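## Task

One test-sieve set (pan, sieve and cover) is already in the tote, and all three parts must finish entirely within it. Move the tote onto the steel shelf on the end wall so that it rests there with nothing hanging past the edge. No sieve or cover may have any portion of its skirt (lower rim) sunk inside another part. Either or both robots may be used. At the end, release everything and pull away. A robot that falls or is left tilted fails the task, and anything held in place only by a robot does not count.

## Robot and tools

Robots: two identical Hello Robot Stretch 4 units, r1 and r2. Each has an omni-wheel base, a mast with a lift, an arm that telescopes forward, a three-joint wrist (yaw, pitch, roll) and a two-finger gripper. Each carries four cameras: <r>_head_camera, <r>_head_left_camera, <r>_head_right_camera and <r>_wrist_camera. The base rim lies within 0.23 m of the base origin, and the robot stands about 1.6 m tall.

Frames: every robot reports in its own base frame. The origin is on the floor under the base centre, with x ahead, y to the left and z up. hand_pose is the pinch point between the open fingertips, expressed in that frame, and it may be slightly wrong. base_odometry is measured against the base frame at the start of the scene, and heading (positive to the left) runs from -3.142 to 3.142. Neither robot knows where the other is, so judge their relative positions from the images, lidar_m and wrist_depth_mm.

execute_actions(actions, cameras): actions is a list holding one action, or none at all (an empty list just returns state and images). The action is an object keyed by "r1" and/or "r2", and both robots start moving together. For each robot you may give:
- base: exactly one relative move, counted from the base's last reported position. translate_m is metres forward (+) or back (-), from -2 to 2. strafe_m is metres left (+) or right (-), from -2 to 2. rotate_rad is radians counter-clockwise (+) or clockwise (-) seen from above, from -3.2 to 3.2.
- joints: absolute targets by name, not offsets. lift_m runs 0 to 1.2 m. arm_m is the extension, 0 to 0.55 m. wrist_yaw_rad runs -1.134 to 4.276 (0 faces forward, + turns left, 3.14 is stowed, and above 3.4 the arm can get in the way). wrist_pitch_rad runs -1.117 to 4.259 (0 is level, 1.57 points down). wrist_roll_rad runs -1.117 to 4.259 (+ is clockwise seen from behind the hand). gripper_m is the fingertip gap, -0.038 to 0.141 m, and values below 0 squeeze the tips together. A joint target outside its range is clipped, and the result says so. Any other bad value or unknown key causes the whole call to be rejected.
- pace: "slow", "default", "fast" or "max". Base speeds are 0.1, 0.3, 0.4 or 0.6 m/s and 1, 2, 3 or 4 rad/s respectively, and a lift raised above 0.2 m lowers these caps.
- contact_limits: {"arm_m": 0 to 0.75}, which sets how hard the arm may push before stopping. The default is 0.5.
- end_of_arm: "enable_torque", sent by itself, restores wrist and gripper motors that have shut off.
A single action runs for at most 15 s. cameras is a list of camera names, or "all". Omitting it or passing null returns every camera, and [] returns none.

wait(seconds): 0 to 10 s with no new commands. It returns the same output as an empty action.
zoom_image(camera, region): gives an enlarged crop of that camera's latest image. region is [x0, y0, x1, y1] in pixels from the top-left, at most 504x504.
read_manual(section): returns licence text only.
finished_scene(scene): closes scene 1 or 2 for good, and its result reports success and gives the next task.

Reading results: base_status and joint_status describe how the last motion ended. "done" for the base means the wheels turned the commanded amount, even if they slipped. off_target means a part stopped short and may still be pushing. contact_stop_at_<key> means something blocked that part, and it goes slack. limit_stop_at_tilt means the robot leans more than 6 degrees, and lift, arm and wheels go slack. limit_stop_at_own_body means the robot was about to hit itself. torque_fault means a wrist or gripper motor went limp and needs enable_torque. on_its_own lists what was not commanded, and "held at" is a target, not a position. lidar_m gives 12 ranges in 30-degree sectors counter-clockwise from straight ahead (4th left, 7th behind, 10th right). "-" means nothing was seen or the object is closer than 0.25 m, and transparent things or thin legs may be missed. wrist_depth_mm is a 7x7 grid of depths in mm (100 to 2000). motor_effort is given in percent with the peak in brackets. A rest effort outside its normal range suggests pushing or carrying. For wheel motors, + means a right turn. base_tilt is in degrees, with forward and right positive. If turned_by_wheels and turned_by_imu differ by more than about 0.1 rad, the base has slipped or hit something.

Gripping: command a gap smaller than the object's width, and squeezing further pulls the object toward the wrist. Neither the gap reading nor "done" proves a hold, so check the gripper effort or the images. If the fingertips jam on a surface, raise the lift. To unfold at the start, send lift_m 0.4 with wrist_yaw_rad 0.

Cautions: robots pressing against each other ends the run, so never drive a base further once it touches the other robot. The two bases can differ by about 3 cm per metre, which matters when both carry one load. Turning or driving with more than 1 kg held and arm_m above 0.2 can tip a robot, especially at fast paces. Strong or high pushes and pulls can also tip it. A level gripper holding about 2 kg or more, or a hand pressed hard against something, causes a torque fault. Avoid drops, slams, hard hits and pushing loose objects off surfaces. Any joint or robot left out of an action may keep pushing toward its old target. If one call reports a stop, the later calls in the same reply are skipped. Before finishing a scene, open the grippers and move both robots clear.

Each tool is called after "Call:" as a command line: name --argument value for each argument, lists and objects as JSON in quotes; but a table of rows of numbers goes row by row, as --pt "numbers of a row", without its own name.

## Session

Call:
execute_actions --actions '[]' --cameras '["r1_head_camera","r2_head_camera","r1_head_left_camera","r2_head_left_camera"]'

Scene clock: 0.00 s.
r1.base_odometry: x=+0.000 y=+0.000 heading=+0.000 (m, m, rad; r1's odometry frame)
r1.turned_by_wheels: +0.000 (rad since the last result)
r1.turned_by_imu: +0.000 (rad since the last result)
r1.base_tilt: forward=+0.0 right=-0.2 (deg)
r1.lidar_m: 1.01 1.13 1.77 3.47 3.83 3.75 0.95 1.04 1.60 2.57 1.25 1.03
r1.base_status: not commanded
r1.joint_positions: lift_m=+0.196 arm_m=+0.002 wrist_yaw_rad=+3.104 wrist_pitch_rad=+0.000 wrist_roll_rad=-0.005 gripper_m=+0.057
r1.joint_status: not commanded
r1.motor_effort: lift_m=+21 arm_m=-1 wrist_yaw_rad=+1 wrist_pitch_rad=-5 wrist_roll_rad=+0 gripper_m=-2 wheel_0=+0 wheel_1=+0 wheel_2=+0 (%)
r1.hand_pose: x=-0.1119 y=+0.0981 z=+0.3740 quat_wxyz=(+0.019, +0.000, -0.002, +1.000) (m; r1's base frame)
r1.wrist_depth_mm: - 145 - - - - - / - 124 165 - - - - / - 119 160 - - - - / 131 144 221 - - - - / 221 - - - - - - / 233 1430 198 1464 195 1430 1336 / 230 946 931 - 991 866 917
r2.base_odometry: x=+0.000 y=+0.000 heading=+0.000 (m, m, rad; r2's odometry frame)
r2.turned_by_wheels: +0.000 (rad since the last result)
r2.turned_by_imu: +0.000 (rad since the last result)
r2.base_tilt: forward=+0.1 right=+0.6 (deg)
r2.lidar_m: 1.49 1.02 0.97 1.01 1.33 3.20 3.83 3.96 1.00 1.04 1.37 4.74
r2.base_status: not commanded
r2.joint_positions: lift_m=+0.201 arm_m=-0.001 wrist_yaw_rad=+3.242 wrist_pitch_rad=-0.004 wrist_roll_rad=-0.014 gripper_m=+0.057
r2.joint_status: not commanded
r2.motor_effort: lift_m=+19 arm_m=-1 wrist_yaw_rad=+0 wrist_pitch_rad=-8 wrist_roll_rad=-1 gripper_m=-2 wheel_0=+1 wheel_1=-1 wheel_2=-1 (%)
r2.hand_pose: x=-0.1254 y=+0.0581 z=+0.3804 quat_wxyz=(-0.050, +0.003, -0.007, +0.999) (m; r2's base frame)
r2.wrist_depth_mm: - - 138 - - - - / - - 136 - - - - / - - 136 - - - - / - 118 136 - - - - / 182 - - - - - - / 201 1397 195 1464 1229 1499 1464 / 199 866 931 142 960 976 1008
pictures: r1_head_camera, r1_head_left_camera, r2_head_camera, r2_head_left_camera
Images, in order (width x height): r1_head_camera 420x560, r1_head_left_camera 420x672, r2_head_camera 420x560, r2_head_left_camera 420x672.

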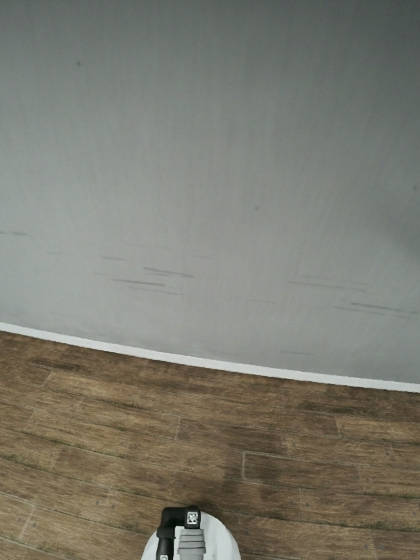

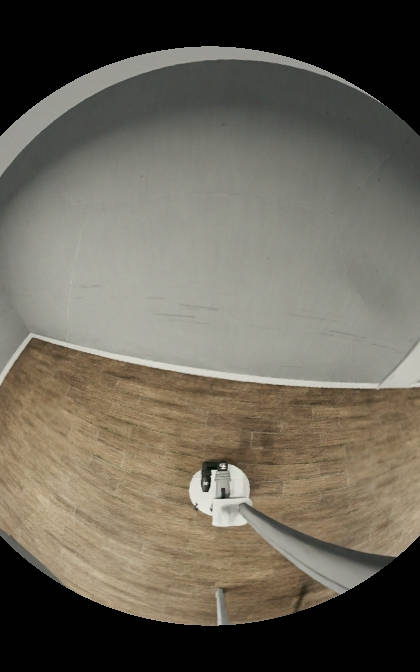

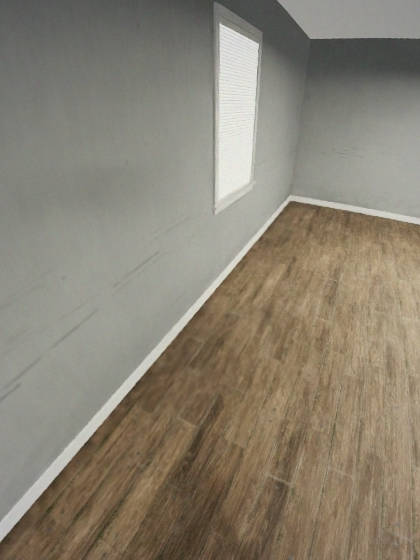

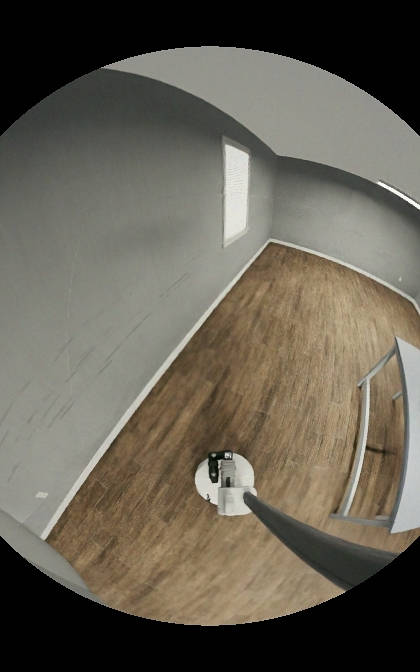

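Call:
execute_actions --actions '[{"r1":{"base":{"rotate_rad":2.915},"joints":{"lift_m":1.03}},"r2":{"base":{"rotate_rad":-2.04},"joints":{"lift_m":1.03}}}]' --cameras '["r1_head_camera","r2_head_camera","r1_head_left_camera","r2_head_left_camera"]'

Scene clock: 9.17 s.
r1.base_odometry: x=+0.000 y=+0.000 heading=+2.914 (m, m, rad; r1's odometry frame)
r1.turned_by_wheels: +2.914 (rad since the last result)
r1.turned_by_imu: +2.976 (rad since the last result)
r1.base_tilt: forward=+0.0 right=-0.2 (deg)
r1.lidar_m: 0.93 0.95 1.28 4.93 1.57 1.09 1.02 1.03 1.37 3.26 3.54 3.89
r1.base_status: done
r1.joint_positions: lift_m=+1.030 arm_m=+0.002 wrist_yaw_rad=+3.104 wrist_pitch_rad=+0.000 wrist_roll_rad=-0.005 gripper_m=+0.057
r1.joint_status: all done
r1.motor_effort: lift_m=+24(32) arm_m=-1(1) wrist_yaw_rad=+1(0) wrist_pitch_rad=-5(6) wrist_roll_rad=+0(1) gripper_m=-2(3) wheel_0=-2(5) wheel_1=-4(11) wheel_2=-4(13) (%)
r1.hand_pose: x=-0.1119 y=+0.0981 z=+1.2080 quat_wxyz=(+0.019, +0.000, -0.002, +1.000) (m; r1's base frame)
r1.wrist_depth_mm: - 145 1205 1182 1205 1255 1255 / - 124 166 1205 1229 1255 1255 / - 119 159 1205 1205 1255 1255 / 131 144 220 1182 1229 1229 1281 / 221 1182 1160 1182 1205 1229 1255 / 232 1160 199 1205 195 1229 1255 / 231 1138 1182 - 1205 1229 1255
r2.base_odometry: x=+0.000 y=+0.000 heading=-2.039 (m, m, rad; r2's odometry frame)
r2.turned_by_wheels: -2.039 (rad since the last result)
r2.turned_by_imu: -2.040 (rad since the last result)
r2.base_tilt: forward=+0.2 right=+0.5 (deg)
r2.lidar_m: 1.00 1.07 1.47 3.72 1.41 1.01 0.97 1.01 1.42 3.72 3.44 3.89
r2.base_status: done
r2.joint_positions: lift_m=+1.030 arm_m=-0.001 wrist_yaw_rad=+3.242 wrist_pitch_rad=-0.004 wrist_roll_rad=-0.014 gripper_m=+0.057
r2.joint_status: all done
r2.motor_effort: lift_m=+21(22) arm_m=-1(1) wrist_yaw_rad=+0(0) wrist_pitch_rad=-7(8) wrist_roll_rad=-1(1) gripper_m=-2(4) wheel_0=+4(10) wheel_1=+3(12) wheel_2=+3(11) (%)
r2.hand_pose: x=-0.1254 y=+0.0581 z=+1.2092 quat_wxyz=(-0.050, +0.003, -0.007, +0.999) (m; r2's base frame)
r2.wrist_depth_mm: - - 138 1098 1078 1042 1025 / - - 136 1098 1060 1042 1025 / - - 135 1078 1060 1042 1025 / - 118 136 1078 1060 1042 1025 / 182 1118 1098 1060 1042 1042 1008 / 200 1118 195 1060 1042 1025 1025 / 199 1118 1098 142 1042 1008 1008
pictures: r1_head_camera, r1_head_left_camera, r2_head_camera, r2_head_left_camera
Images, in order (width x height): r1_head_camera 420x560, r1_head_left_camera 420x672, r2_head_camera 420x560, r2_head_left_camera 420x672.

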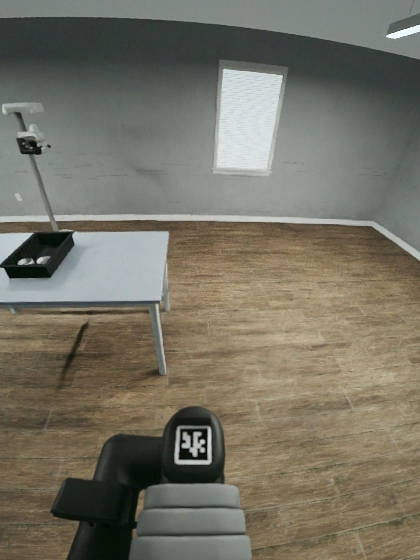

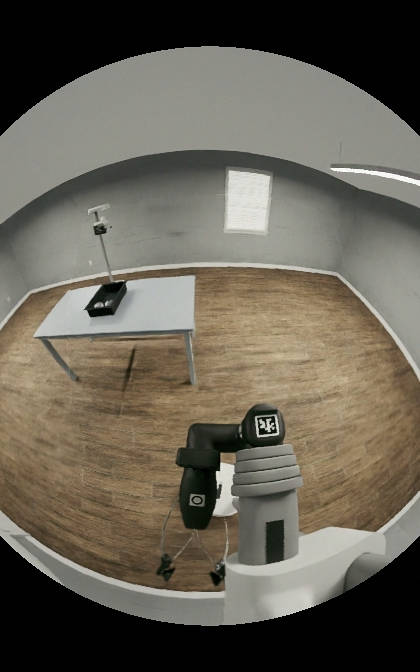

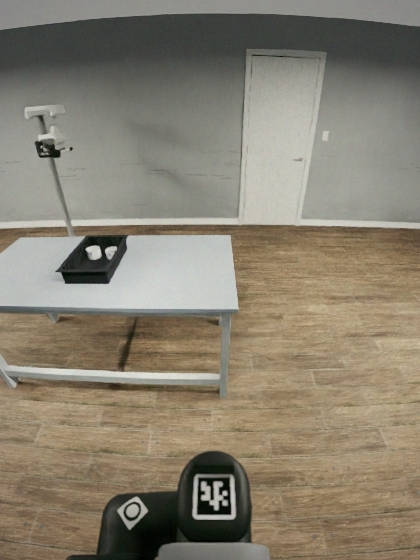

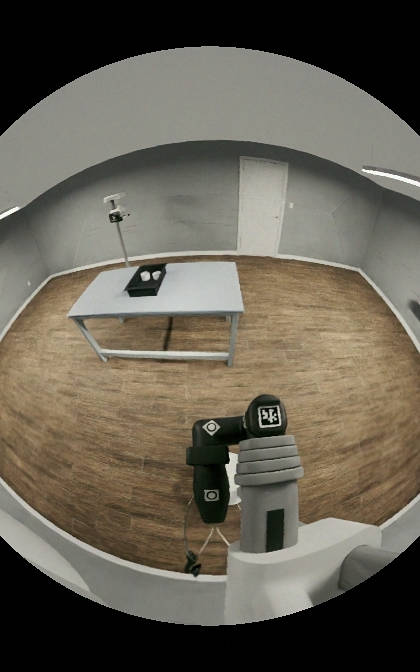

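Call:
execute_actions --actions '[{"r1":{"base":{"rotate_rad":0.065},"joints":{"arm_m":0.2,"wrist_yaw_rad":3.14,"wrist_pitch_rad":1.57,"gripper_m":0.1}},"r2":{"base":{"strafe_m":0.69},"joints":{"wrist_yaw_rad":0,"arm_m":0.2,"gripper_m":0.1}}}]' --cameras '[]'

Call:
execute_actions --actions '[{"r1":{"base":{"strafe_m":0.76},"joints":{"wrist_roll_rad":3.14}},"r2":{"base":{"translate_m":0.66},"joints":{"wrist_pitch_rad":1.57,"wrist_roll_rad":1.57}}}]' --cameras '[]'

Call:
execute_actions --actions '[{"r1":{"base":{"translate_m":0.62},"joints":{"arm_m":0.38}},"r2":{"joints":{"arm_m":0.33,"gripper_m":0.07}}}]' --cameras '["r1_wrist_camera","r2_wrist_camera","r2_head_camera"]'

Scene clock: 20.93 s.
r1.base_odometry: x=+0.000 y=+0.000 heading=+2.978 (m, m, rad; r1's odometry frame)
r1.turned_by_wheels: +0.064 (rad since the last result)
r1.turned_by_imu: +0.065 (rad since the last result)
r1.base_tilt: forward=-0.1 right=-0.1 (deg)
r1.lidar_m: 0.93 0.97 1.36 4.10 1.46 1.08 1.02 1.07 1.48 3.47 3.59 3.83
r1.base_status: done
r1.joint_positions: lift_m=+1.030 arm_m=+0.199 wrist_yaw_rad=+3.140 wrist_pitch_rad=+1.570 wrist_roll_rad=-0.005 gripper_m=+0.100
r1.joint_status: all done
r1.motor_effort: lift_m=+24(24) arm_m=+7(10) wrist_yaw_rad=+1(5) wrist_pitch_rad=+1(4) wrist_roll_rad=-2(1) gripper_m=-2(2) wheel_0=-2(4) wheel_1=-4(8) wheel_2=-4(9) (%)
r1.hand_pose: x=+0.3696 y=+0.0874 z=+0.9195 quat_wxyz=(-0.001, -0.707, -0.001, +0.707) (m; r1's base frame)
r1.wrist_depth_mm: 1205 1205 1160 976 1160 1138 1160 / 1205 1205 960 960 1160 1160 1118 / 1205 1205 1182 946 1182 1160 1160 / 1160 1182 1182 1182 1160 1138 1160 / 1182 1205 1182 1182 1160 1138 1138 / 1182 1160 214 1160 1138 1118 1138 / 1182 1205 1205 - 1160 1138 1138
r2.base_odometry: x=+0.616 y=-0.312 heading=-2.039 (m, m, rad; r2's odometry frame)
r2.turned_by_wheels: +0.000 (rad since the last result)
r2.turned_by_imu: +0.002 (rad since the last result)
r2.base_tilt: forward=+0.2 right=+0.5 (deg)
r2.lidar_m: 1.00 1.06 4.52 3.66 1.40 1.01 0.97 1.02 1.39 3.95 4.10 1.06
r2.base_status: done
r2.joint_positions: lift_m=+1.030 arm_m=+0.199 wrist_yaw_rad=+0.000 wrist_pitch_rad=-0.004 wrist_roll_rad=-0.014 gripper_m=+0.100
r2.joint_status: all done
r2.motor_effort: lift_m=+20(21) arm_m=+5(5) wrist_yaw_rad=-1(4) wrist_pitch_rad=-8(8) wrist_roll_rad=-1(1) gripper_m=-1(4) wheel_0=-1(10) wheel_1=+1(11) wheel_2=+0(7) (%)
r2.hand_pose: x=+0.6586 y=-0.0874 z=+1.2093 quat_wxyz=(+1.000, -0.007, -0.002, +0.000) (m; r2's base frame)
r2.wrist_depth_mm: - - - - - - - / - - - - - - - / - - - - - - - / - - - - - - - / - - - - - - - / - - 216 - 204 - - / 1060 1008 1042 143 1078 1060 -
pictures: none
No camera images: the call's "cameras" was empty. Leave "cameras" out to get every camera's image.

Scene clock: 24.80 s.
r1.base_odometry: x=-0.123 y=-0.750 heading=+2.978 (m, m, rad; r1's odometry frame)
r1.turned_by_wheels: +0.000 (rad since the last result)
r1.turned_by_imu: +0.000 (rad since the last result)
r1.base_tilt: forward=+0.0 right=-0.2 (deg)
r1.lidar_m: 0.93 0.96 4.20 4.10 1.49 1.07 1.03 1.07 1.49 4.00 4.40 0.98
r1.base_status: done
r1.joint_positions: lift_m=+1.030 arm_m=+0.199 wrist_yaw_rad=+3.140 wrist_pitch_rad=+1.570 wrist_roll_rad=+3.140 gripper_m=+0.100
r1.joint_status: all done
r1.motor_effort: lift_m=+23(24) arm_m=+7(7) wrist_yaw_rad=+1(1) wrist_pitch_rad=+2(2) wrist_roll_rad=-1(4) gripper_m=-2(2) wheel_0=-1(9) wheel_1=+2(13) wheel_2=+0(3) (%)
r1.hand_pose: x=+0.3696 y=+0.0874 z=+0.9196 quat_wxyz=(+0.707, +0.000, +0.707, +0.000) (m; r1's base frame)
r1.wrist_depth_mm: 1205 1182 1182 1182 1205 1160 1138 / 1205 1182 1182 1160 1160 1138 1160 / 1205 1182 1160 1160 1182 1138 1138 / 1205 1182 1182 1160 1160 1138 1098 / 1182 1205 1160 1160 1160 1138 1160 / 1182 1182 215 946 931 1138 1138 / 1182 1160 1182 - 946 1138 1138
r2.base_odometry: x=+0.318 y=-0.900 heading=-2.039 (m, m, rad; r2's odometry frame)
r2.turned_by_wheels: +0.000 (rad since the last result)
r2.turned_by_imu: -0.004 (rad since the last result)
r2.base_tilt: forward=+0.1 right=+0.5 (deg)
r2.lidar_m: 0.35 0.38 0.52 4.32 2.30 1.71 1.62 1.71 2.35 4.00 0.53 0.37
r2.base_status: done
r2.joint_positions: lift_m=+1.030 arm_m=+0.199 wrist_yaw_rad=+0.000 wrist_pitch_rad=+1.570 wrist_roll_rad=+1.569 gripper_m=+0.100
r2.joint_status: all done
r2.motor_effort: lift_m=+20(20) arm_m=+5(5) wrist_yaw_rad=+0(0) wrist_pitch_rad=+0(6) wrist_roll_rad=+1(5) gripper_m=-1(1) wheel_0=+1(7) wheel_1=+3(8) wheel_2=-1(9) (%)
r2.hand_pose: x=+0.3704 y=-0.0874 z=+0.9196 quat_wxyz=(+0.501, +0.500, +0.500, -0.499) (m; r2's base frame)
r2.wrist_depth_mm: 379 382 384 1138 1160 1160 1160 / 379 379 382 1138 1160 1160 1160 / 377 377 379 1138 1138 1138 1138 / 290 377 382 1138 1138 1138 1138 / 370 377 377 1138 917 931 1138 / 368 351 215 1118 206 1138 1138 / 368 327 375 143 1118 1138 1138
pictures: none
No camera images: the call's "cameras" was empty. Leave "cameras" out to get every camera's image.

Scene clock: 28.33 s.
r1.base_odometry: x=-0.735 y=-0.649 heading=+2.979 (m, m, rad; r1's odometry frame)
r1.turned_by_wheels: +0.000 (rad since the last result)
r1.turned_by_imu: -0.001 (rad since the last result)
r1.base_tilt: forward=+0.0 right=-0.2 (deg)
r1.lidar_m: 0.31 0.33 0.48 4.04 2.32 1.73 1.63 1.73 2.35 4.24 0.46 0.33
r1.base_status: done
r1.joint_positions: lift_m=+1.030 arm_m=+0.379 wrist_yaw_rad=+3.140 wrist_pitch_rad=+1.570 wrist_roll_rad=+3.140 gripper_m=+0.100
r1.joint_status: all done
r1.motor_effort: lift_m=+22(23) arm_m=+6(5) wrist_yaw_rad=+1(0) wrist_pitch_rad=+1(1) wrist_roll_rad=+1(1) gripper_m=-2(2) wheel_0=+3(4) wheel_1=+4(8) wheel_2=-3(14) (%)
r1.hand_pose: x=+0.5496 y=+0.0874 z=+0.9196 quat_wxyz=(+0.707, +0.000, +0.707, +0.000) (m; r1's base frame)
r1.wrist_depth_mm: 397 359 389 387 375 379 379 / 399 357 389 387 384 379 379 / 397 355 387 384 355 379 377 / 397 351 366 382 359 377 377 / 394 345 387 384 359 382 379 / 399 394 216 297 294 379 377 / 397 392 389 - 382 377 379
r2.base_odometry: x=+0.318 y=-0.900 heading=-2.039 (m, m, rad; r2's odometry frame)
r2.turned_by_wheels: +0.000 (rad since the last result)
r2.turned_by_imu: -0.001 (rad since the last result)
r2.base_tilt: forward=+0.2 right=+0.5 (deg)
r2.lidar_m: 0.35 0.39 0.50 4.34 2.31 1.70 1.64 1.72 2.31 3.98 0.52 0.38
r2.base_status: not commanded
r2.joint_positions: lift_m=+1.030 arm_m=+0.329 wrist_yaw_rad=+0.000 wrist_pitch_rad=+1.570 wrist_roll_rad=+1.569 gripper_m=+0.070
r2.joint_status: all done
r2.motor_effort: lift_m=+20(20) arm_m=+5(6) wrist_yaw_rad=+0(0) wrist_pitch_rad=-1(1) wrist_roll_rad=+1(1) gripper_m=-5(0) wheel_0=+1(1) wheel_1=+3(2) wheel_2=-1(1) (%)
r2.hand_pose: x=+0.5003 y=-0.0874 z=+0.9196 quat_wxyz=(+0.501, +0.500, +0.500, -0.499) (m; r2's base frame)
r2.wrist_depth_mm: 377 382 384 387 389 1138 1160 / 377 379 382 384 387 1160 1160 / 375 377 382 382 384 1138 1160 / 303 309 293 382 384 946 1160 / 370 375 373 379 382 931 1138 / 370 373 201 377 214 931 1138 / 368 368 373 142 379 1138 1138
pictures: r1_wrist_camera, r2_head_camera, r2_wrist_camera
camera_calibration (this result's frames):
r1_wrist_camera: T_world_to_cam=[[-0.0208636, -0.998302, -0.0543931, 0.16622], [-0.99957, 0.0219492, -0.0194387, 0.622977], [0.0205995, 0.0539642, -0.99833, 1.12734], [0, 0, 0, 1]] pos_world=[0.602954, 0.0914273, 1.14661]
r2_wrist_camera: T_world_to_cam=[[-0.999485, -0.0271431, 0.0171164, 0.476929], [-0.0274672, 0.999442, -0.0189964, 0.181242], [-0.0165913, -0.0194568, -0.999673, 1.15104], [0, 0, 0, 1]] pos_world=[0.500759, -0.1458, 1.14594]
Images, in order (width x height): r1_wrist_camera 616x392, r2_head_camera 420x560, r2_wrist_camera 616x392.

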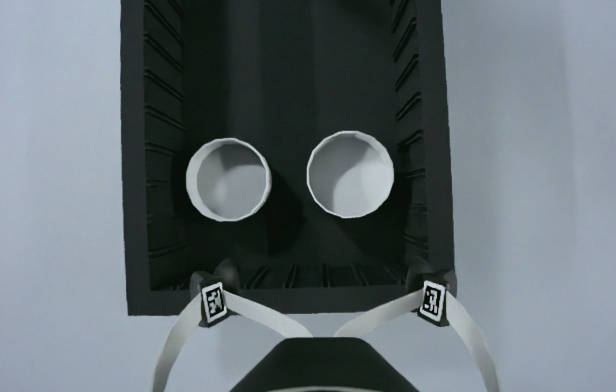

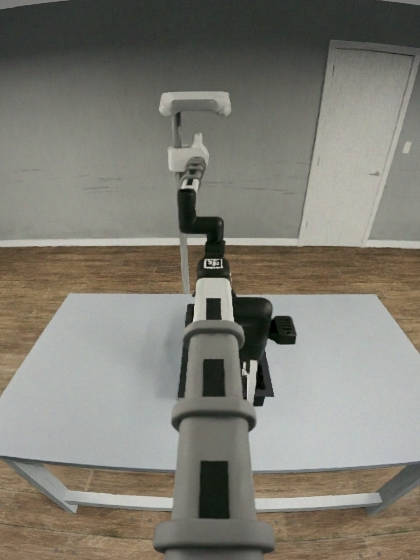

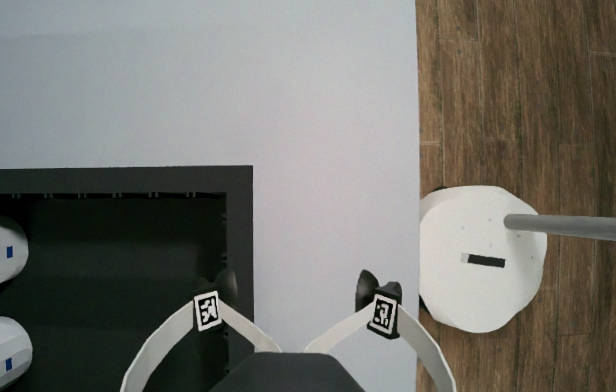

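Call:
execute_actions --actions '[{"r1":{"base":{"strafe_m":0.028},"joints":{"arm_m":0.355,"wrist_roll_rad":1.57,"gripper_m":0.07}},"r2":{"base":{"strafe_m":0.053},"joints":{"arm_m":0.38,"wrist_roll_rad":0,"lift_m":1.1}}}]' --cameras '["r1_wrist_camera","r2_wrist_camera","r2_head_right_camera","r1_head_left_camera"]'

Scene clock: 33.50 s.
r1.base_odometry: x=-0.740 y=-0.677 heading=+2.979 (m, m, rad; r1's odometry frame)
r1.turned_by_wheels: +0.000 (rad since the last result)
r1.turned_by_imu: +0.000 (rad since the last result)
r1.base_tilt: forward=+0.0 right=-0.1 (deg)
r1.lidar_m: 0.31 0.32 0.44 4.00 2.34 1.74 1.64 1.69 2.34 4.24 0.48 0.32
r1.base_status: done
r1.joint_positions: lift_m=+1.030 arm_m=+0.356 wrist_yaw_rad=+3.140 wrist_pitch_rad=+1.570 wrist_roll_rad=+1.570 gripper_m=+0.070
r1.joint_status: all done
r1.motor_effort: lift_m=+22(22) arm_m=-7(4) wrist_yaw_rad=+1(1) wrist_pitch_rad=+1(2) wrist_roll_rad=-3(4) gripper_m=-2(2) wheel_0=-1(9) wheel_1=+2(13) wheel_2=+0(3) (%)
r1.hand_pose: x=+0.5270 y=+0.0874 z=+0.9196 quat_wxyz=(+0.500, -0.499, +0.501, +0.500) (m; r1's base frame)
r1.wrist_depth_mm: 1182 1182 392 392 384 379 375 / 1205 1160 392 392 384 379 377 / 1205 1205 394 384 362 373 373 / 1182 976 392 382 364 375 375 / 1182 960 392 384 379 375 373 / 1205 960 202 310 195 375 373 / 1205 1182 389 - 355 332 347
r2.base_odometry: x=+0.365 y=-0.924 heading=-2.039 (m, m, rad; r2's odometry frame)
r2.turned_by_wheels: +0.000 (rad since the last result)
r2.turned_by_imu: -0.001 (rad since the last result)
r2.base_tilt: forward=+0.1 right=+0.5 (deg)
r2.lidar_m: 0.35 0.37 0.54 4.29 2.29 1.72 1.61 1.70 2.35 4.03 0.53 0.38
r2.base_status: done
r2.joint_positions: lift_m=+1.100 arm_m=+0.379 wrist_yaw_rad=+0.000 wrist_pitch_rad=+1.570 wrist_roll_rad=+0.001 gripper_m=+0.070
r2.joint_status: all done
r2.motor_effort: lift_m=+21(23) arm_m=+5(6) wrist_yaw_rad=+0(0) wrist_pitch_rad=-1(0) wrist_roll_rad=-3(8) gripper_m=+0(2) wheel_0=-1(8) wheel_1=+2(11) wheel_2=+0(1) (%)
r2.hand_pose: x=+0.5503 y=-0.0874 z=+0.9895 quat_wxyz=(+0.707, +0.000, +0.707, +0.000) (m; r2's base frame)
r2.wrist_depth_mm: 449 449 427 449 433 459 459 / 449 449 449 452 442 455 455 / 445 445 445 449 452 452 455 / 445 445 445 449 445 452 455 / 442 445 362 379 364 449 452 / 442 445 201 449 214 449 452 / 442 442 445 142 449 449 449
pictures: r1_head_left_camera, r1_wrist_camera, r2_head_right_camera, r2_wrist_camera
camera_calibration (this result's frames):
r1_wrist_camera: T_world_to_cam=[[0.998226, -0.0221675, -0.0552597, -0.455846], [-0.0233186, -0.999522, -0.0202738, 0.175939], [-0.0547839, 0.0215265, -0.998266, 1.17031], [0, 0, 0, 1]] pos_world=[0.523254, 0.140557, 1.14666]
r2_wrist_camera: T_world_to_cam=[[0.0251727, -0.999519, 0.0181262, -0.124131], [-0.999475, -0.0255332, -0.0199418, 0.630139], [0.020395, -0.0176147, -0.999637, 1.20154], [0, 0, 0, 1]] pos_world=[0.608428, -0.0868168, 1.21592]
Images, in order (width x height): r1_head_left_camera 420x672, r1_wrist_camera 616x392, r2_head_right_camera 420x672, r2_wrist_camera 616x392.

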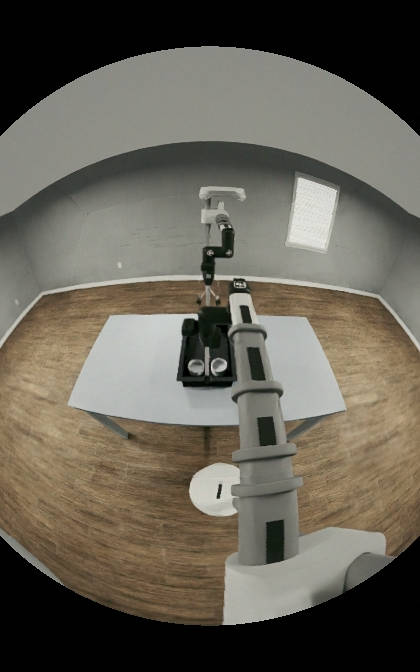

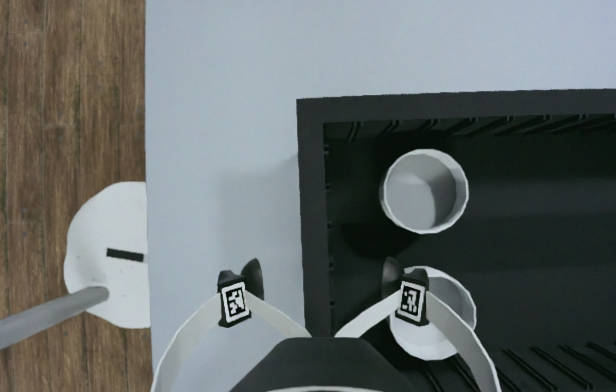

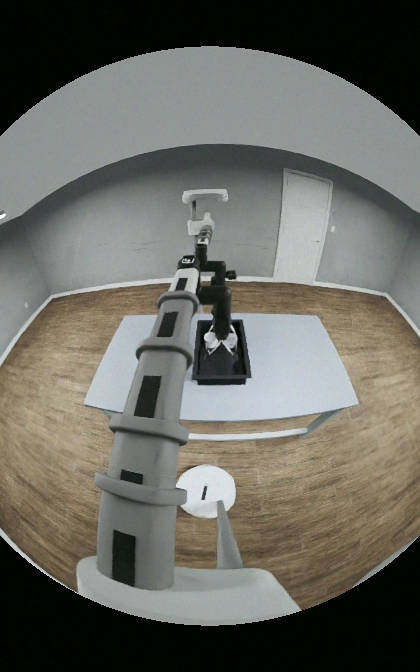

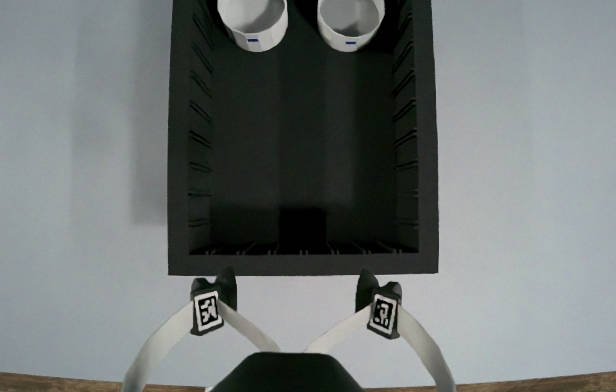

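Call:
execute_actions --actions '[{"r1":{"joints":{"gripper_m":0.058,"arm_m":0.35}},"r2":{"joints":{"wrist_roll_rad":1.57,"lift_m":1.02,"arm_m":0.372}}}]' --cameras '[]'

Call:
execute_actions --actions '[{"r1":{"joints":{"lift_m":0.935}},"r2":{"joints":{"lift_m":0.935}}}]' --cameras '["r1_wrist_camera","r2_wrist_camera"]'

Call:
execute_actions --actions '[{"r1":{"joints":{"gripper_m":-0.035,"arm_m":0.358}},"r2":{"joints":{"gripper_m":-0.035}}}]' --cameras '["r1_wrist_camera","r2_wrist_camera"]'

Scene clock: 40.33 s.
r1.base_odometry: x=-0.740 y=-0.677 heading=+2.979 (m, m, rad; r1's odometry frame)
r1.turned_by_wheels: +0.000 (rad since the last result)
r1.turned_by_imu: +0.000 (rad since the last result)
r1.base_tilt: forward=+0.0 right=-0.2 (deg)
r1.lidar_m: 0.30 0.31 0.45 4.05 2.33 1.72 1.66 1.69 2.34 4.27 0.47 0.32
r1.base_status: not commanded
r1.joint_positions: lift_m=+1.030 arm_m=+0.351 wrist_yaw_rad=+3.140 wrist_pitch_rad=+1.570 wrist_roll_rad=+1.570 gripper_m=+0.058
r1.joint_status: all done
r1.motor_effort: lift_m=+22(22) arm_m=-7(8) wrist_yaw_rad=+1(1) wrist_pitch_rad=+0(1) wrist_roll_rad=-2(1) gripper_m=-3(4) wheel_0=+0(0) wheel_1=+2(2) wheel_2=+0(0) (%)
r1.hand_pose: x=+0.5220 y=+0.0874 z=+0.9196 quat_wxyz=(+0.500, -0.499, +0.501, +0.500) (m; r1's base frame)
r1.wrist_depth_mm: 1229 1205 394 389 389 382 377 / 1205 1182 392 387 387 379 379 / 1182 1205 392 384 362 373 373 / 1182 960 394 382 364 377 375 / 1205 946 392 384 379 377 373 / 1182 960 198 298 195 375 375 / 1205 1160 389 - 351 332 347
r2.base_odometry: x=+0.365 y=-0.924 heading=-2.039 (m, m, rad; r2's odometry frame)
r2.turned_by_wheels: +0.000 (rad since the last result)
r2.turned_by_imu: -0.001 (rad since the last result)
r2.base_tilt: forward=+0.2 right=+0.5 (deg)
r2.lidar_m: 0.35 0.39 0.52 4.29 2.28 1.68 1.63 1.70 2.35 4.02 0.51 0.35
r2.base_status: not commanded
r2.joint_positions: lift_m=+1.020 arm_m=+0.373 wrist_yaw_rad=+0.000 wrist_pitch_rad=+1.570 wrist_roll_rad=+1.569 gripper_m=+0.070
r2.joint_status: all done
r2.motor_effort: lift_m=+15(19) arm_m=-5(5) wrist_yaw_rad=+0(1) wrist_pitch_rad=-1(1) wrist_roll_rad=+1(5) gripper_m=-3(2) wheel_0=-1(1) wheel_1=+2(2) wheel_2=+0(0) (%)
r2.hand_pose: x=+0.5441 y=-0.0874 z=+0.9100 quat_wxyz=(+0.501, +0.500, +0.500, -0.499) (m; r2's base frame)
r2.wrist_depth_mm: 368 370 375 375 377 1138 1160 / 368 370 370 375 377 1138 1138 / 320 336 347 373 377 1138 1138 / 362 366 366 373 375 931 1138 / 362 362 366 370 373 917 917 / 359 362 201 366 214 917 1138 / 359 347 362 142 370 1118 1138
pictures: none
No camera images: the call's "cameras" was empty. Leave "cameras" out to get every camera's image.

Scene clock: 41.73 s.
r1.base_odometry: x=-0.740 y=-0.677 heading=+2.979 (m, m, rad; r1's odometry frame)
r1.turned_by_wheels: +0.000 (rad since the last result)
r1.turned_by_imu: +0.000 (rad since the last result)
r1.base_tilt: forward=+0.0 right=-0.2 (deg)
r1.lidar_m: 0.30 0.31 0.49 4.04 2.35 1.73 1.66 1.72 2.37 4.27 0.45 0.35
r1.base_status: not commanded
r1.joint_positions: lift_m=+0.935 arm_m=+0.351 wrist_yaw_rad=+3.140 wrist_pitch_rad=+1.570 wrist_roll_rad=+1.570 gripper_m=+0.058
r1.joint_status: all done
r1.motor_effort: lift_m=+18(25) arm_m=-7(7) wrist_yaw_rad=+1(1) wrist_pitch_rad=+0(1) wrist_roll_rad=-2(1) gripper_m=-2(4) wheel_0=+0(0) wheel_1=+2(2) wheel_2=+0(0) (%)
r1.hand_pose: x=+0.5220 y=+0.0874 z=+0.8250 quat_wxyz=(+0.500, -0.499, +0.501, +0.500) (m; r1's base frame)
r1.wrist_depth_mm: 1098 298 296 293 290 286 285 / 1098 298 296 203 202 204 205 / 1078 297 294 287 286 268 282 / 1078 297 294 287 287 265 279 / 878 296 293 287 285 282 281 / 854 294 198 200 195 258 279 / 1098 296 293 - 274 253 278
r2.base_odometry: x=+0.365 y=-0.924 heading=-2.039 (m, m, rad; r2's odometry frame)
r2.turned_by_wheels: +0.000 (rad since the last result)
r2.turned_by_imu: +0.000 (rad since the last result)
r2.base_tilt: forward=+0.1 right=+0.5 (deg)
r2.lidar_m: 0.35 0.39 0.53 4.28 2.31 1.69 1.61 1.69 2.36 4.04 0.52 0.37
r2.base_status: not commanded
r2.joint_positions: lift_m=+0.935 arm_m=+0.373 wrist_yaw_rad=+0.000 wrist_pitch_rad=+1.570 wrist_roll_rad=+1.569 gripper_m=+0.070
r2.joint_status: all done
r2.motor_effort: lift_m=+15(15) arm_m=-5(5) wrist_yaw_rad=+0(0) wrist_pitch_rad=-2(1) wrist_roll_rad=+1(1) gripper_m=-3(1) wheel_0=-1(1) wheel_1=+2(2) wheel_2=+0(0) (%)
r2.hand_pose: x=+0.5441 y=-0.0874 z=+0.8250 quat_wxyz=(+0.501, +0.500, +0.500, -0.499) (m; r2's base frame)
r2.wrist_depth_mm: 285 287 290 290 291 294 1060 / 198 199 200 201 290 293 1078 / 281 282 285 262 290 291 1060 / 281 281 283 283 289 291 1060 / 279 281 282 283 287 290 842 / 278 279 201 198 214 289 842 / 277 277 279 142 286 287 1042
pictures: r1_wrist_camera, r2_wrist_camera
camera_calibration (this result's frames):
r1_wrist_camera: T_world_to_cam=[[0.998226, -0.0221589, -0.0552597, -0.456078], [-0.02331, -0.999523, -0.0202739, 0.173899], [-0.054784, 0.021526, -0.998266, 1.07559], [0, 0, 0, 1]] pos_world=[0.518248, 0.140557, 1.05205]
r2_wrist_camera: T_world_to_cam=[[-0.999482, -0.027201, 0.0172057, 0.522265], [-0.0275268, 0.999441, -0.018994, 0.180679], [-0.0166794, -0.0194578, -0.999672, 1.05728], [0, 0, 0, 1]] pos_world=[0.544603, -0.1458, 1.05138]
Images, in order (width x height): r1_wrist_camera 616x392, r2_wrist_camera 616x392.

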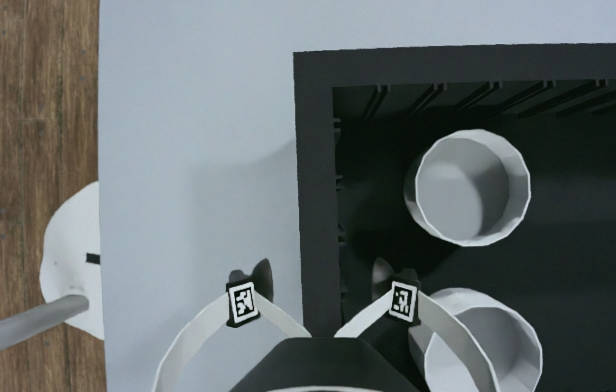

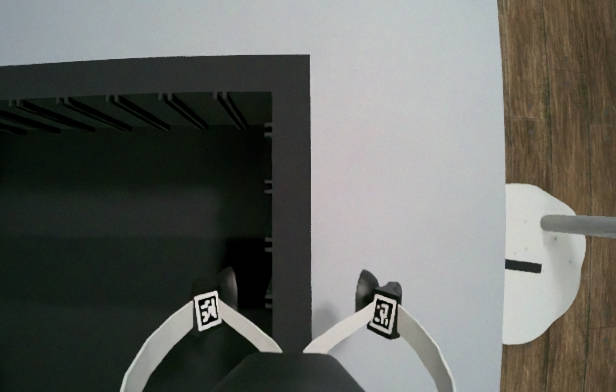

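Scene clock: 43.47 s.
r1.base_odometry: x=-0.740 y=-0.677 heading=+2.979 (m, m, rad; r1's odometry frame)
r1.turned_by_wheels: +0.000 (rad since the last result)
r1.turned_by_imu: +0.000 (rad since the last result)
r1.base_tilt: forward=+0.0 right=-0.2 (deg)
r1.lidar_m: 0.30 0.33 0.49 4.03 2.36 1.72 1.65 1.71 2.38 4.27 0.47 0.31
r1.base_status: not commanded
r1.joint_positions: lift_m=+0.935 arm_m=+0.357 wrist_yaw_rad=+3.138 wrist_pitch_rad=+1.576 wrist_roll_rad=+1.570 gripper_m=-0.034
r1.joint_status: all done
r1.motor_effort: lift_m=+19(19) arm_m=+5(4) wrist_yaw_rad=+6(6) wrist_pitch_rad=-17(18) wrist_roll_rad=+0(1) gripper_m=-19(17) wheel_0=-1(0) wheel_1=+2(2) wheel_2=+0(0) (%)
r1.hand_pose: x=+0.5299 y=+0.0874 z=+0.8248 quat_wxyz=(+0.502, -0.501, +0.499, +0.498) (m; r1's base frame)
r1.wrist_depth_mm: 1098 297 294 293 289 239 287 / 1078 297 294 196 200 204 205 / 1098 294 294 232 277 258 274 / 1078 296 293 279 278 258 273 / 866 296 291 195 277 273 273 / 866 296 291 193 181 250 271 / 1118 293 291 - 257 247 271
r2.base_odometry: x=+0.365 y=-0.924 heading=-2.039 (m, m, rad; r2's odometry frame)
r2.turned_by_wheels: +0.000 (rad since the last result)
r2.turned_by_imu: +0.000 (rad since the last result)
r2.base_tilt: forward=+0.2 right=+0.5 (deg)
r2.lidar_m: 0.35 0.37 0.54 4.27 2.29 1.67 1.62 1.71 2.34 4.04 0.51 0.38
r2.base_status: not commanded
r2.joint_positions: lift_m=+0.935 arm_m=+0.373 wrist_yaw_rad=+0.003 wrist_pitch_rad=+1.562 wrist_roll_rad=+1.569 gripper_m=-0.034
r2.joint_status: all done
r2.motor_effort: lift_m=+16(16) arm_m=-5(5) wrist_yaw_rad=-7(7) wrist_pitch_rad=+21(22) wrist_roll_rad=+1(1) gripper_m=-21(21) wheel_0=-1(1) wheel_1=+2(2) wheel_2=+0(0) (%)
r2.hand_pose: x=+0.5465 y=-0.0874 z=+0.8249 quat_wxyz=(+0.503, +0.501, +0.499, -0.497) (m; r2's base frame)
r2.wrist_depth_mm: 287 287 290 290 291 293 1060 / 190 190 190 190 290 291 1060 / 273 274 276 264 289 290 1042 / 273 273 274 274 289 289 1042 / 272 273 273 216 287 289 831 / 272 272 185 188 286 287 831 / 271 271 271 141 285 286 1042
pictures: r1_wrist_camera, r2_wrist_camera
camera_calibration (this result's frames):
r1_wrist_camera: T_world_to_cam=[[0.998529, -0.0237324, -0.0487548, -0.469388], [-0.0247518, -0.999485, -0.0204135, 0.174951], [-0.0482453, 0.0215903, -0.998602, 1.07271], [0, 0, 0, 1]] pos_world=[0.524781, 0.140561, 1.0519]
r2_wrist_camera: T_world_to_cam=[[-0.999515, -0.0296517, 0.00949294, 0.530872], [-0.0298298, 0.99937, -0.0192054, 0.182166], [-0.00891749, -0.0194793, -0.99977, 1.05311], [0, 0, 0, 1]] pos_world=[0.54544, -0.145796, 1.05133]
Images, in order (width x height): r1_wrist_camera 616x392, r2_wrist_camera 616x392.

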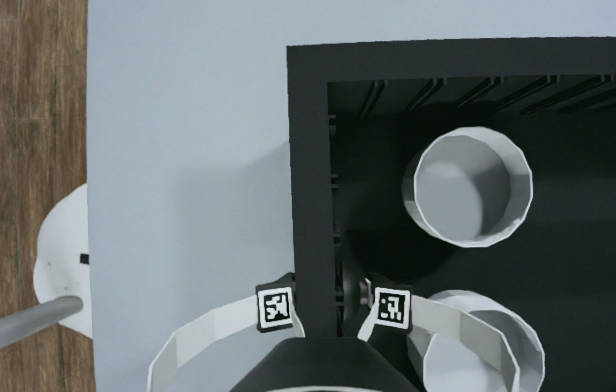

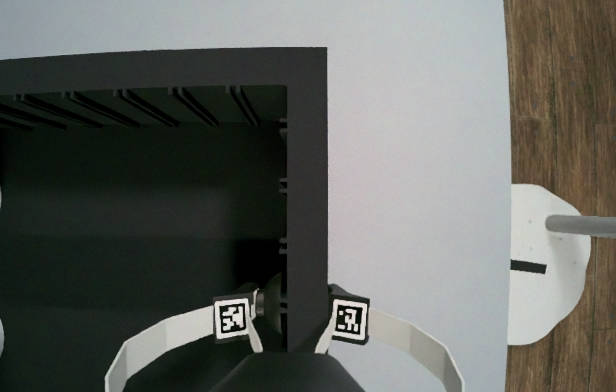

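Call:
execute_actions --actions '[{"r1":{"joints":{"lift_m":1.0},"pace":"slow"},"r2":{"joints":{"lift_m":1.0,"arm_m":0.385},"pace":"slow"}}]' --cameras '[]'

Call:
execute_actions --actions '[{"r1":{"base":{"strafe_m":0.8}},"r2":{"base":{"strafe_m":-0.8}}}]' --cameras '["r1_wrist_camera"]'

Scene clock: 48.60 s.
r1.base_odometry: x=-0.740 y=-0.677 heading=+2.979 (m, m, rad; r1's odometry frame)
r1.turned_by_wheels: +0.000 (rad since the last result)
r1.turned_by_imu: +0.000 (rad since the last result)
r1.base_tilt: forward=+0.0 right=-0.2 (deg)
r1.lidar_m: 0.28 0.28 0.47 4.01 2.32 1.75 1.65 1.72 2.33 4.26 0.47 0.33
r1.base_status: not commanded
r1.joint_positions: lift_m=+1.000 arm_m=+0.357 wrist_yaw_rad=+3.140 wrist_pitch_rad=+1.572 wrist_roll_rad=+1.570 gripper_m=-0.034
r1.joint_status: all done
r1.motor_effort: lift_m=+26(28) arm_m=+5(5) wrist_yaw_rad=+1(5) wrist_pitch_rad=-4(17) wrist_roll_rad=+0(2) gripper_m=-20(19) wheel_0=-1(0) wheel_1=+2(2) wheel_2=+0(0) (%)
r1.hand_pose: x=+0.5285 y=+0.0874 z=+0.8893 quat_wxyz=(+0.501, -0.500, +0.500, +0.499) (m; r1's base frame)
r1.wrist_depth_mm: 1182 366 362 357 355 270 345 / 1160 364 362 195 201 202 201 / 1182 364 359 194 278 257 272 / 1182 364 362 279 277 256 272 / 1160 362 362 211 277 273 271 / 1160 917 184 193 180 249 271 / 1182 1182 355 - 251 238 271
r2.base_odometry: x=+0.365 y=-0.924 heading=-2.039 (m, m, rad; r2's odometry frame)
r2.turned_by_wheels: +0.000 (rad since the last result)
r2.turned_by_imu: -0.001 (rad since the last result)
r2.base_tilt: forward=+0.1 right=+0.5 (deg)
r2.lidar_m: 0.35 0.38 0.51 4.28 2.29 1.69 1.62 1.70 2.31 4.04 0.51 0.38
r2.base_status: not commanded
r2.joint_positions: lift_m=+1.000 arm_m=+0.384 wrist_yaw_rad=+0.001 wrist_pitch_rad=+1.567 wrist_roll_rad=+1.569 gripper_m=-0.034
r2.joint_status: all done
r2.motor_effort: lift_m=+23(23) arm_m=+5(5) wrist_yaw_rad=-3(7) wrist_pitch_rad=+8(22) wrist_roll_rad=+1(1) gripper_m=-20(21) wheel_0=-1(1) wheel_1=+2(2) wheel_2=+0(0) (%)
r2.hand_pose: x=+0.5561 y=-0.0874 z=+0.8894 quat_wxyz=(+0.502, +0.500, +0.500, -0.498) (m; r2's base frame)
r2.wrist_depth_mm: 349 349 353 355 355 1118 1138 / 189 190 190 191 355 1118 1138 / 272 273 274 276 353 1118 1118 / 272 272 274 274 353 904 1138 / 271 272 273 190 351 904 904 / 271 271 185 189 349 891 1098 / 270 268 272 131 349 1118 1118
pictures: none
No camera images: the call's "cameras" was empty. Leave "cameras" out to get every camera's image.

Scene clock: 52.60 s.
r1.base_odometry: x=-0.869 y=-1.466 heading=+2.979 (m, m, rad; r1's odometry frame)
r1.turned_by_wheels: +0.000 (rad since the last result)
r1.turned_by_imu: +0.001 (rad since the last result)
r1.base_tilt: forward=+0.0 right=-0.2 (deg)
r1.lidar_m: 0.29 0.49 3.37 3.22 2.39 1.72 1.64 1.68 2.37 1.29 0.44 0.34
r1.base_status: done
r1.joint_positions: lift_m=+1.000 arm_m=+0.357 wrist_yaw_rad=+3.141 wrist_pitch_rad=+1.570 wrist_roll_rad=+1.570 gripper_m=-0.034
r1.joint_status: not commanded
r1.motor_effort: lift_m=+25(26) arm_m=+5(5) wrist_yaw_rad=-1(1) wrist_pitch_rad=+0(5) wrist_roll_rad=-2(1) gripper_m=-18(19) wheel_0=+0(14) wheel_1=+3(15) wheel_2=+0(1) (%)
r1.hand_pose: x=+0.5279 y=+0.0874 z=+0.8894 quat_wxyz=(+0.500, -0.500, +0.500, +0.500) (m; r1's base frame)
r1.wrist_depth_mm: 1160 1182 1160 1138 1138 647 1098 / 1205 1138 1160 195 200 204 200 / 1182 1160 1138 196 278 258 273 / 1182 931 1138 193 278 257 272 / 1182 931 976 217 277 273 272 / 1160 931 183 193 183 249 272 / 1182 1138 355 - 251 236 270
r2.base_odometry: x=-0.349 y=-0.563 heading=-2.039 (m, m, rad; r2's odometry frame)
r2.turned_by_wheels: +0.000 (rad since the last result)
r2.turned_by_imu: -0.005 (rad since the last result)
r2.base_tilt: forward=+0.2 right=+0.5 (deg)
r2.lidar_m: 0.34 0.37 0.51 1.46 2.30 1.71 1.63 1.71 2.33 3.25 3.38 0.56
r2.base_status: done
r2.joint_positions: lift_m=+1.000 arm_m=+0.384 wrist_yaw_rad=+0.000 wrist_pitch_rad=+1.569 wrist_roll_rad=+1.569 gripper_m=-0.034
r2.joint_status: not commanded
r2.motor_effort: lift_m=+22(23) arm_m=+6(5) wrist_yaw_rad=-1(3) wrist_pitch_rad=+2(8) wrist_roll_rad=+1(1) gripper_m=-19(22) wheel_0=+3(14) wheel_1=-2(11) wheel_2=+0(0) (%)
r2.hand_pose: x=+0.5555 y=-0.0874 z=+0.8894 quat_wxyz=(+0.501, +0.500, +0.500, -0.499) (m; r2's base frame)
r2.wrist_depth_mm: 1098 1098 1118 1118 1138 1118 1138 / 189 190 191 192 1118 1138 1118 / 272 273 276 191 1118 1118 1118 / 271 273 273 191 1098 917 1118 / 270 272 273 191 1098 891 904 / 270 270 183 189 351 891 1118 / 267 268 271 153 349 1098 1118
pictures: r1_wrist_camera
camera_calibration (this result's frames):
r1_wrist_camera: T_world_to_cam=[[0.998263, -0.0212704, -0.0549485, -0.458806], [-0.022414, -0.999543, -0.0202807, 0.174878], [-0.054492, 0.0214771, -0.998283, 1.14008], [0, 0, 0, 1]] pos_world=[0.524054, 0.140553, 1.11646]
Images, in order (width x height): r1_wrist_camera 616x392.

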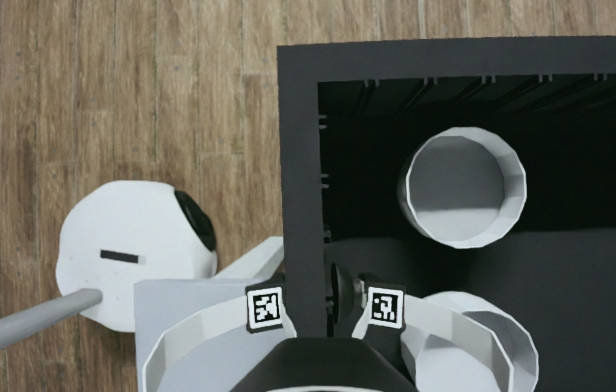

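Call:
execute_actions --actions '[{"r1":{"base":{"strafe_m":1.6}},"r2":{"base":{"strafe_m":-1.62}}}]' --cameras '["r1_wrist_camera","r1_head_left_camera"]'

Scene clock: 63.30 s.
r1.base_odometry: x=-1.127 y=-3.045 heading=+2.979 (m, m, rad; r1's odometry frame)
r1.turned_by_wheels: +0.000 (rad since the last result)
r1.turned_by_imu: +0.002 (rad since the last result)
r1.base_tilt: forward=+0.1 right=-0.1 (deg)
r1.lidar_m: 0.49 0.55 1.68 1.62 2.12 1.73 1.64 1.71 2.37 1.57 1.56 3.16
r1.base_status: done
r1.joint_positions: lift_m=+1.000 arm_m=+0.357 wrist_yaw_rad=+3.141 wrist_pitch_rad=+1.572 wrist_roll_rad=+1.570 gripper_m=-0.034
r1.joint_status: not commanded
r1.motor_effort: lift_m=+24(25) arm_m=+5(5) wrist_yaw_rad=-1(1) wrist_pitch_rad=-6(6) wrist_roll_rad=+0(1) gripper_m=-19(19) wheel_0=+0(6) wheel_1=+4(13) wheel_2=+0(1) (%)
r1.hand_pose: x=+0.5285 y=+0.0874 z=+0.8894 quat_wxyz=(+0.500, -0.500, +0.500, +0.500) (m; r1's base frame)
r1.wrist_depth_mm: 1160 1182 1138 1138 1138 190 188 / 1182 1160 1138 194 208 220 239 / 1160 1138 1138 236 278 257 273 / 1182 931 1160 194 277 257 272 / 1160 931 1160 233 278 276 273 / 1138 946 185 193 182 250 273 / 1138 1138 1138 - 270 245 272
r2.base_odometry: x=-1.795 y=+0.167 heading=-2.039 (m, m, rad; r2's odometry frame)
r2.turned_by_wheels: +0.000 (rad since the last result)
r2.turned_by_imu: -0.010 (rad since the last result)
r2.base_tilt: forward=+0.1 right=+0.6 (deg)
r2.lidar_m: 0.53 3.23 1.62 1.62 2.36 1.70 1.62 1.67 2.15 1.65 1.67 0.55
r2.base_status: done
r2.joint_positions: lift_m=+1.000 arm_m=+0.384 wrist_yaw_rad=+0.002 wrist_pitch_rad=+1.567 wrist_roll_rad=+1.569 gripper_m=-0.034
r2.joint_status: not commanded
r2.motor_effort: lift_m=+22(22) arm_m=+5(5) wrist_yaw_rad=-5(5) wrist_pitch_rad=+6(7) wrist_roll_rad=+3(3) gripper_m=-21(22) wheel_0=+3(9) wheel_1=-1(10) wheel_2=+0(2) (%)
r2.hand_pose: x=+0.5561 y=-0.0874 z=+0.8895 quat_wxyz=(+0.502, +0.500, +0.500, -0.498) (m; r2's base frame)
r2.wrist_depth_mm: 1078 1098 1118 1098 1118 1138 1138 / 187 189 190 190 1118 1118 1118 / 257 272 274 190 1118 1118 1118 / 271 272 274 274 1098 917 1118 / 271 272 273 274 1098 891 904 / 270 271 185 189 1098 904 1118 / 270 270 272 128 1098 1098 1098
pictures: r1_head_left_camera, r1_wrist_camera
camera_calibration (this result's frames):
r1_wrist_camera: T_world_to_cam=[[0.998377, -0.0208067, -0.053016, -0.461185], [-0.0219104, -0.999553, -0.0203216, 0.174662], [-0.0525695, 0.0214502, -0.998387, 1.13922], [0, 0, 0, 1]] pos_world=[0.524152, 0.140551, 1.11648]
Images, in order (width x height): r1_head_left_camera 420x672, r1_wrist_camera 616x392.

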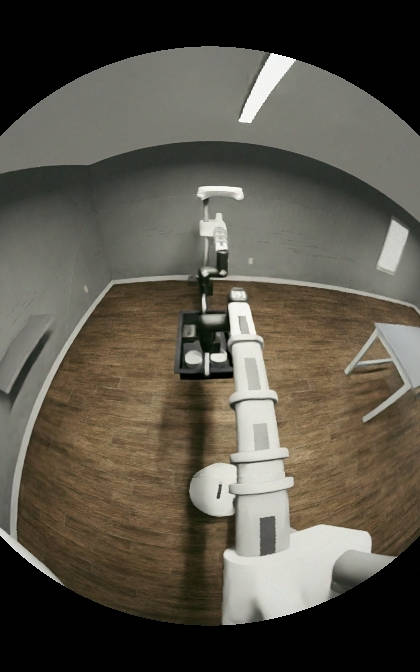

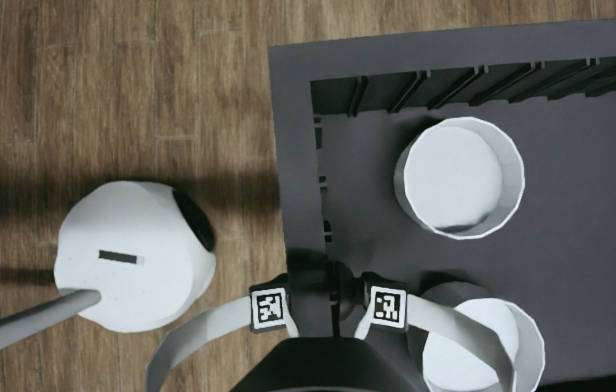

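r2's end is ahead; correct.

Call:
execute_actions --actions '[{"r2":{"base":{"rotate_rad":0.02},"pace":"slow"}}]' --cameras '[]'

Call:
execute_actions --actions '[{"r1":{"base":{"strafe_m":1.32}},"r2":{"base":{"strafe_m":-1.3}}}]' --cameras '["r1_wrist_camera","r1_head_left_camera"]'

Scene clock: 68.30 s.
r1.base_odometry: x=-1.127 y=-3.045 heading=+2.979 (m, m, rad; r1's odometry frame)
r1.turned_by_wheels: +0.000 (rad since the last result)
r1.turned_by_imu: +0.000 (rad since the last result)
r1.base_tilt: forward=-0.1 right=-0.2 (deg)
r1.lidar_m: 0.49 0.54 1.67 1.64 2.15 1.70 1.65 1.68 2.38 1.57 1.59 3.20
r1.base_status: not commanded
r1.joint_positions: lift_m=+1.000 arm_m=+0.357 wrist_yaw_rad=+3.141 wrist_pitch_rad=+1.572 wrist_roll_rad=+1.570 gripper_m=-0.034
r1.joint_status: not commanded
r1.motor_effort: lift_m=+24(24) arm_m=+5(5) wrist_yaw_rad=-1(1) wrist_pitch_rad=-4(6) wrist_roll_rad=-1(2) gripper_m=-19(17) wheel_0=+1(0) wheel_1=+3(3) wheel_2=+0(0) (%)
r1.hand_pose: x=+0.5283 y=+0.0874 z=+0.8894 quat_wxyz=(+0.500, -0.500, +0.500, +0.500) (m; r1's base frame)
r1.wrist_depth_mm: 1182 1160 1138 1138 1138 647 1098 / 1182 1138 1138 194 204 213 220 / 1182 1160 1160 234 277 256 273 / 1182 931 1138 194 277 256 273 / 1138 917 1138 227 276 271 271 / 1182 931 185 193 182 249 272 / 1182 1160 1160 - 252 241 271
r2.base_odometry: x=-1.795 y=+0.167 heading=-2.019 (m, m, rad; r2's odometry frame)
r2.turned_by_wheels: +0.019 (rad since the last result)
r2.turned_by_imu: +0.019 (rad since the last result)
r2.base_tilt: forward=+0.1 right=+0.5 (deg)
r2.lidar_m: 0.53 3.27 1.62 1.61 2.30 1.70 1.63 1.70 2.13 1.64 1.67 0.56
r2.base_status: done
r2.joint_positions: lift_m=+1.000 arm_m=+0.384 wrist_yaw_rad=+0.001 wrist_pitch_rad=+1.568 wrist_roll_rad=+1.569 gripper_m=-0.034
r2.joint_status: not commanded
r2.motor_effort: lift_m=+21(22) arm_m=+5(5) wrist_yaw_rad=-4(5) wrist_pitch_rad=+5(7) wrist_roll_rad=+3(3) gripper_m=-22(21) wheel_0=-3(5) wheel_1=-4(3) wheel_2=-1(4) (%)
r2.hand_pose: x=+0.5560 y=-0.0874 z=+0.8895 quat_wxyz=(+0.502, +0.500, +0.500, -0.498) (m; r2's base frame)
r2.wrist_depth_mm: 1098 1098 1098 1118 1118 1138 1118 / 188 189 190 191 1098 1118 1138 / 272 273 274 264 1118 1118 1118 / 272 272 276 274 1118 917 1118 / 271 272 273 190 1098 904 904 / 271 272 184 189 1098 891 1118 / 270 270 271 129 1078 1098 1118
pictures: none
No camera images: the call's "cameras" was empty. Leave "cameras" out to get every camera's image.

Scene clock: 74.03 s.
r1.base_odometry: x=-1.340 y=-4.348 heading=+2.980 (m, m, rad; r1's odometry frame)
r1.turned_by_wheels: +0.000 (rad since the last result)
r1.turned_by_imu: +0.003 (rad since the last result)
r1.base_tilt: forward=-0.1 right=-0.1 (deg)
r1.lidar_m: 0.48 0.43 0.38 0.73 0.78 1.06 1.63 1.72 2.36 2.87 2.99 3.18
r1.base_status: done
r1.joint_positions: lift_m=+1.000 arm_m=+0.357 wrist_yaw_rad=+3.142 wrist_pitch_rad=+1.568 wrist_roll_rad=+1.570 gripper_m=-0.034
r1.joint_status: not commanded
r1.motor_effort: lift_m=+24(25) arm_m=+5(5) wrist_yaw_rad=-5(5) wrist_pitch_rad=+7(6) wrist_roll_rad=+2(0) gripper_m=-20(18) wheel_0=+2(7) wheel_1=+3(15) wheel_2=+0(0) (%)
r1.hand_pose: x=+0.5271 y=+0.0874 z=+0.8894 quat_wxyz=(+0.499, -0.500, +0.500, +0.501) (m; r1's base frame)
r1.wrist_depth_mm: 1205 366 362 353 351 349 343 / 1182 1160 1138 193 197 197 195 / 1160 1160 1138 229 276 265 271 / 1182 931 1138 268 276 256 270 / 1182 931 1160 201 276 272 271 / 1160 931 181 192 181 272 270 / 1182 1160 1138 - 251 246 270
r2.base_odometry: x=-2.966 y=+0.731 heading=-2.019 (m, m, rad; r2's odometry frame)
r2.turned_by_wheels: +0.000 (rad since the last result)
r2.turned_by_imu: -0.007 (rad since the last result)
r2.base_tilt: forward=+0.1 right=+0.5 (deg)
r2.lidar_m: 0.51 3.23 3.02 2.88 2.34 1.72 1.65 1.08 0.78 0.73 0.40 0.44
r2.base_status: done
r2.joint_positions: lift_m=+1.000 arm_m=+0.384 wrist_yaw_rad=-0.001 wrist_pitch_rad=+1.572 wrist_roll_rad=+1.569 gripper_m=-0.034
r2.joint_status: not commanded
r2.motor_effort: lift_m=+22(22) arm_m=+5(5) wrist_yaw_rad=+2(4) wrist_pitch_rad=-6(6) wrist_roll_rad=+2(3) gripper_m=-22(20) wheel_0=+3(13) wheel_1=+0(11) wheel_2=+0(1) (%)
r2.hand_pose: x=+0.5547 y=-0.0874 z=+0.8895 quat_wxyz=(+0.500, +0.500, +0.500, -0.500) (m; r2's base frame)
r2.wrist_depth_mm: 347 349 351 355 357 359 741 / 188 189 190 191 1118 1118 1138 / 271 273 276 260 1118 1138 1138 / 270 272 273 274 1098 917 1118 / 270 271 272 255 1098 891 904 / 268 270 183 190 1098 904 1118 / 268 270 272 150 1098 1098 1118
pictures: r1_head_left_camera, r1_wrist_camera
camera_calibration (this result's frames):
r1_wrist_camera: T_world_to_cam=[[0.998152, -0.0198296, -0.0574416, -0.455833], [-0.021022, -0.999574, -0.0202279, 0.174082], [-0.057016, 0.021398, -0.998144, 1.14129], [0, 0, 0, 1]] pos_world=[0.523722, 0.140548, 1.11651]
Images, in order (width x height): r1_head_left_camera 420x672, r1_wrist_camera 616x392.

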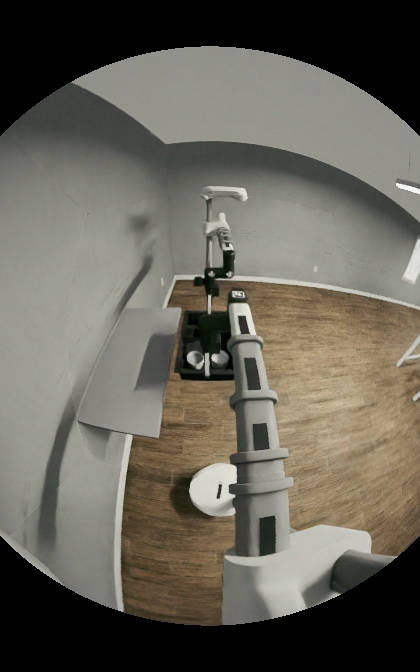

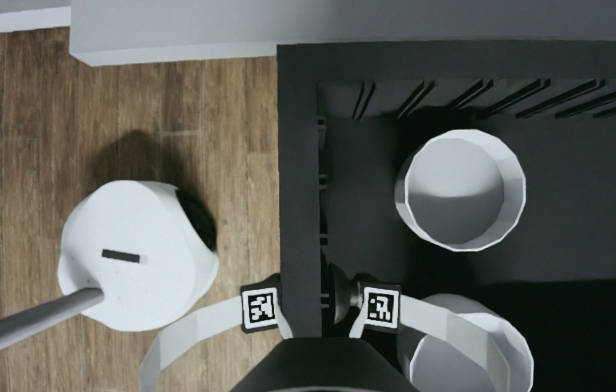

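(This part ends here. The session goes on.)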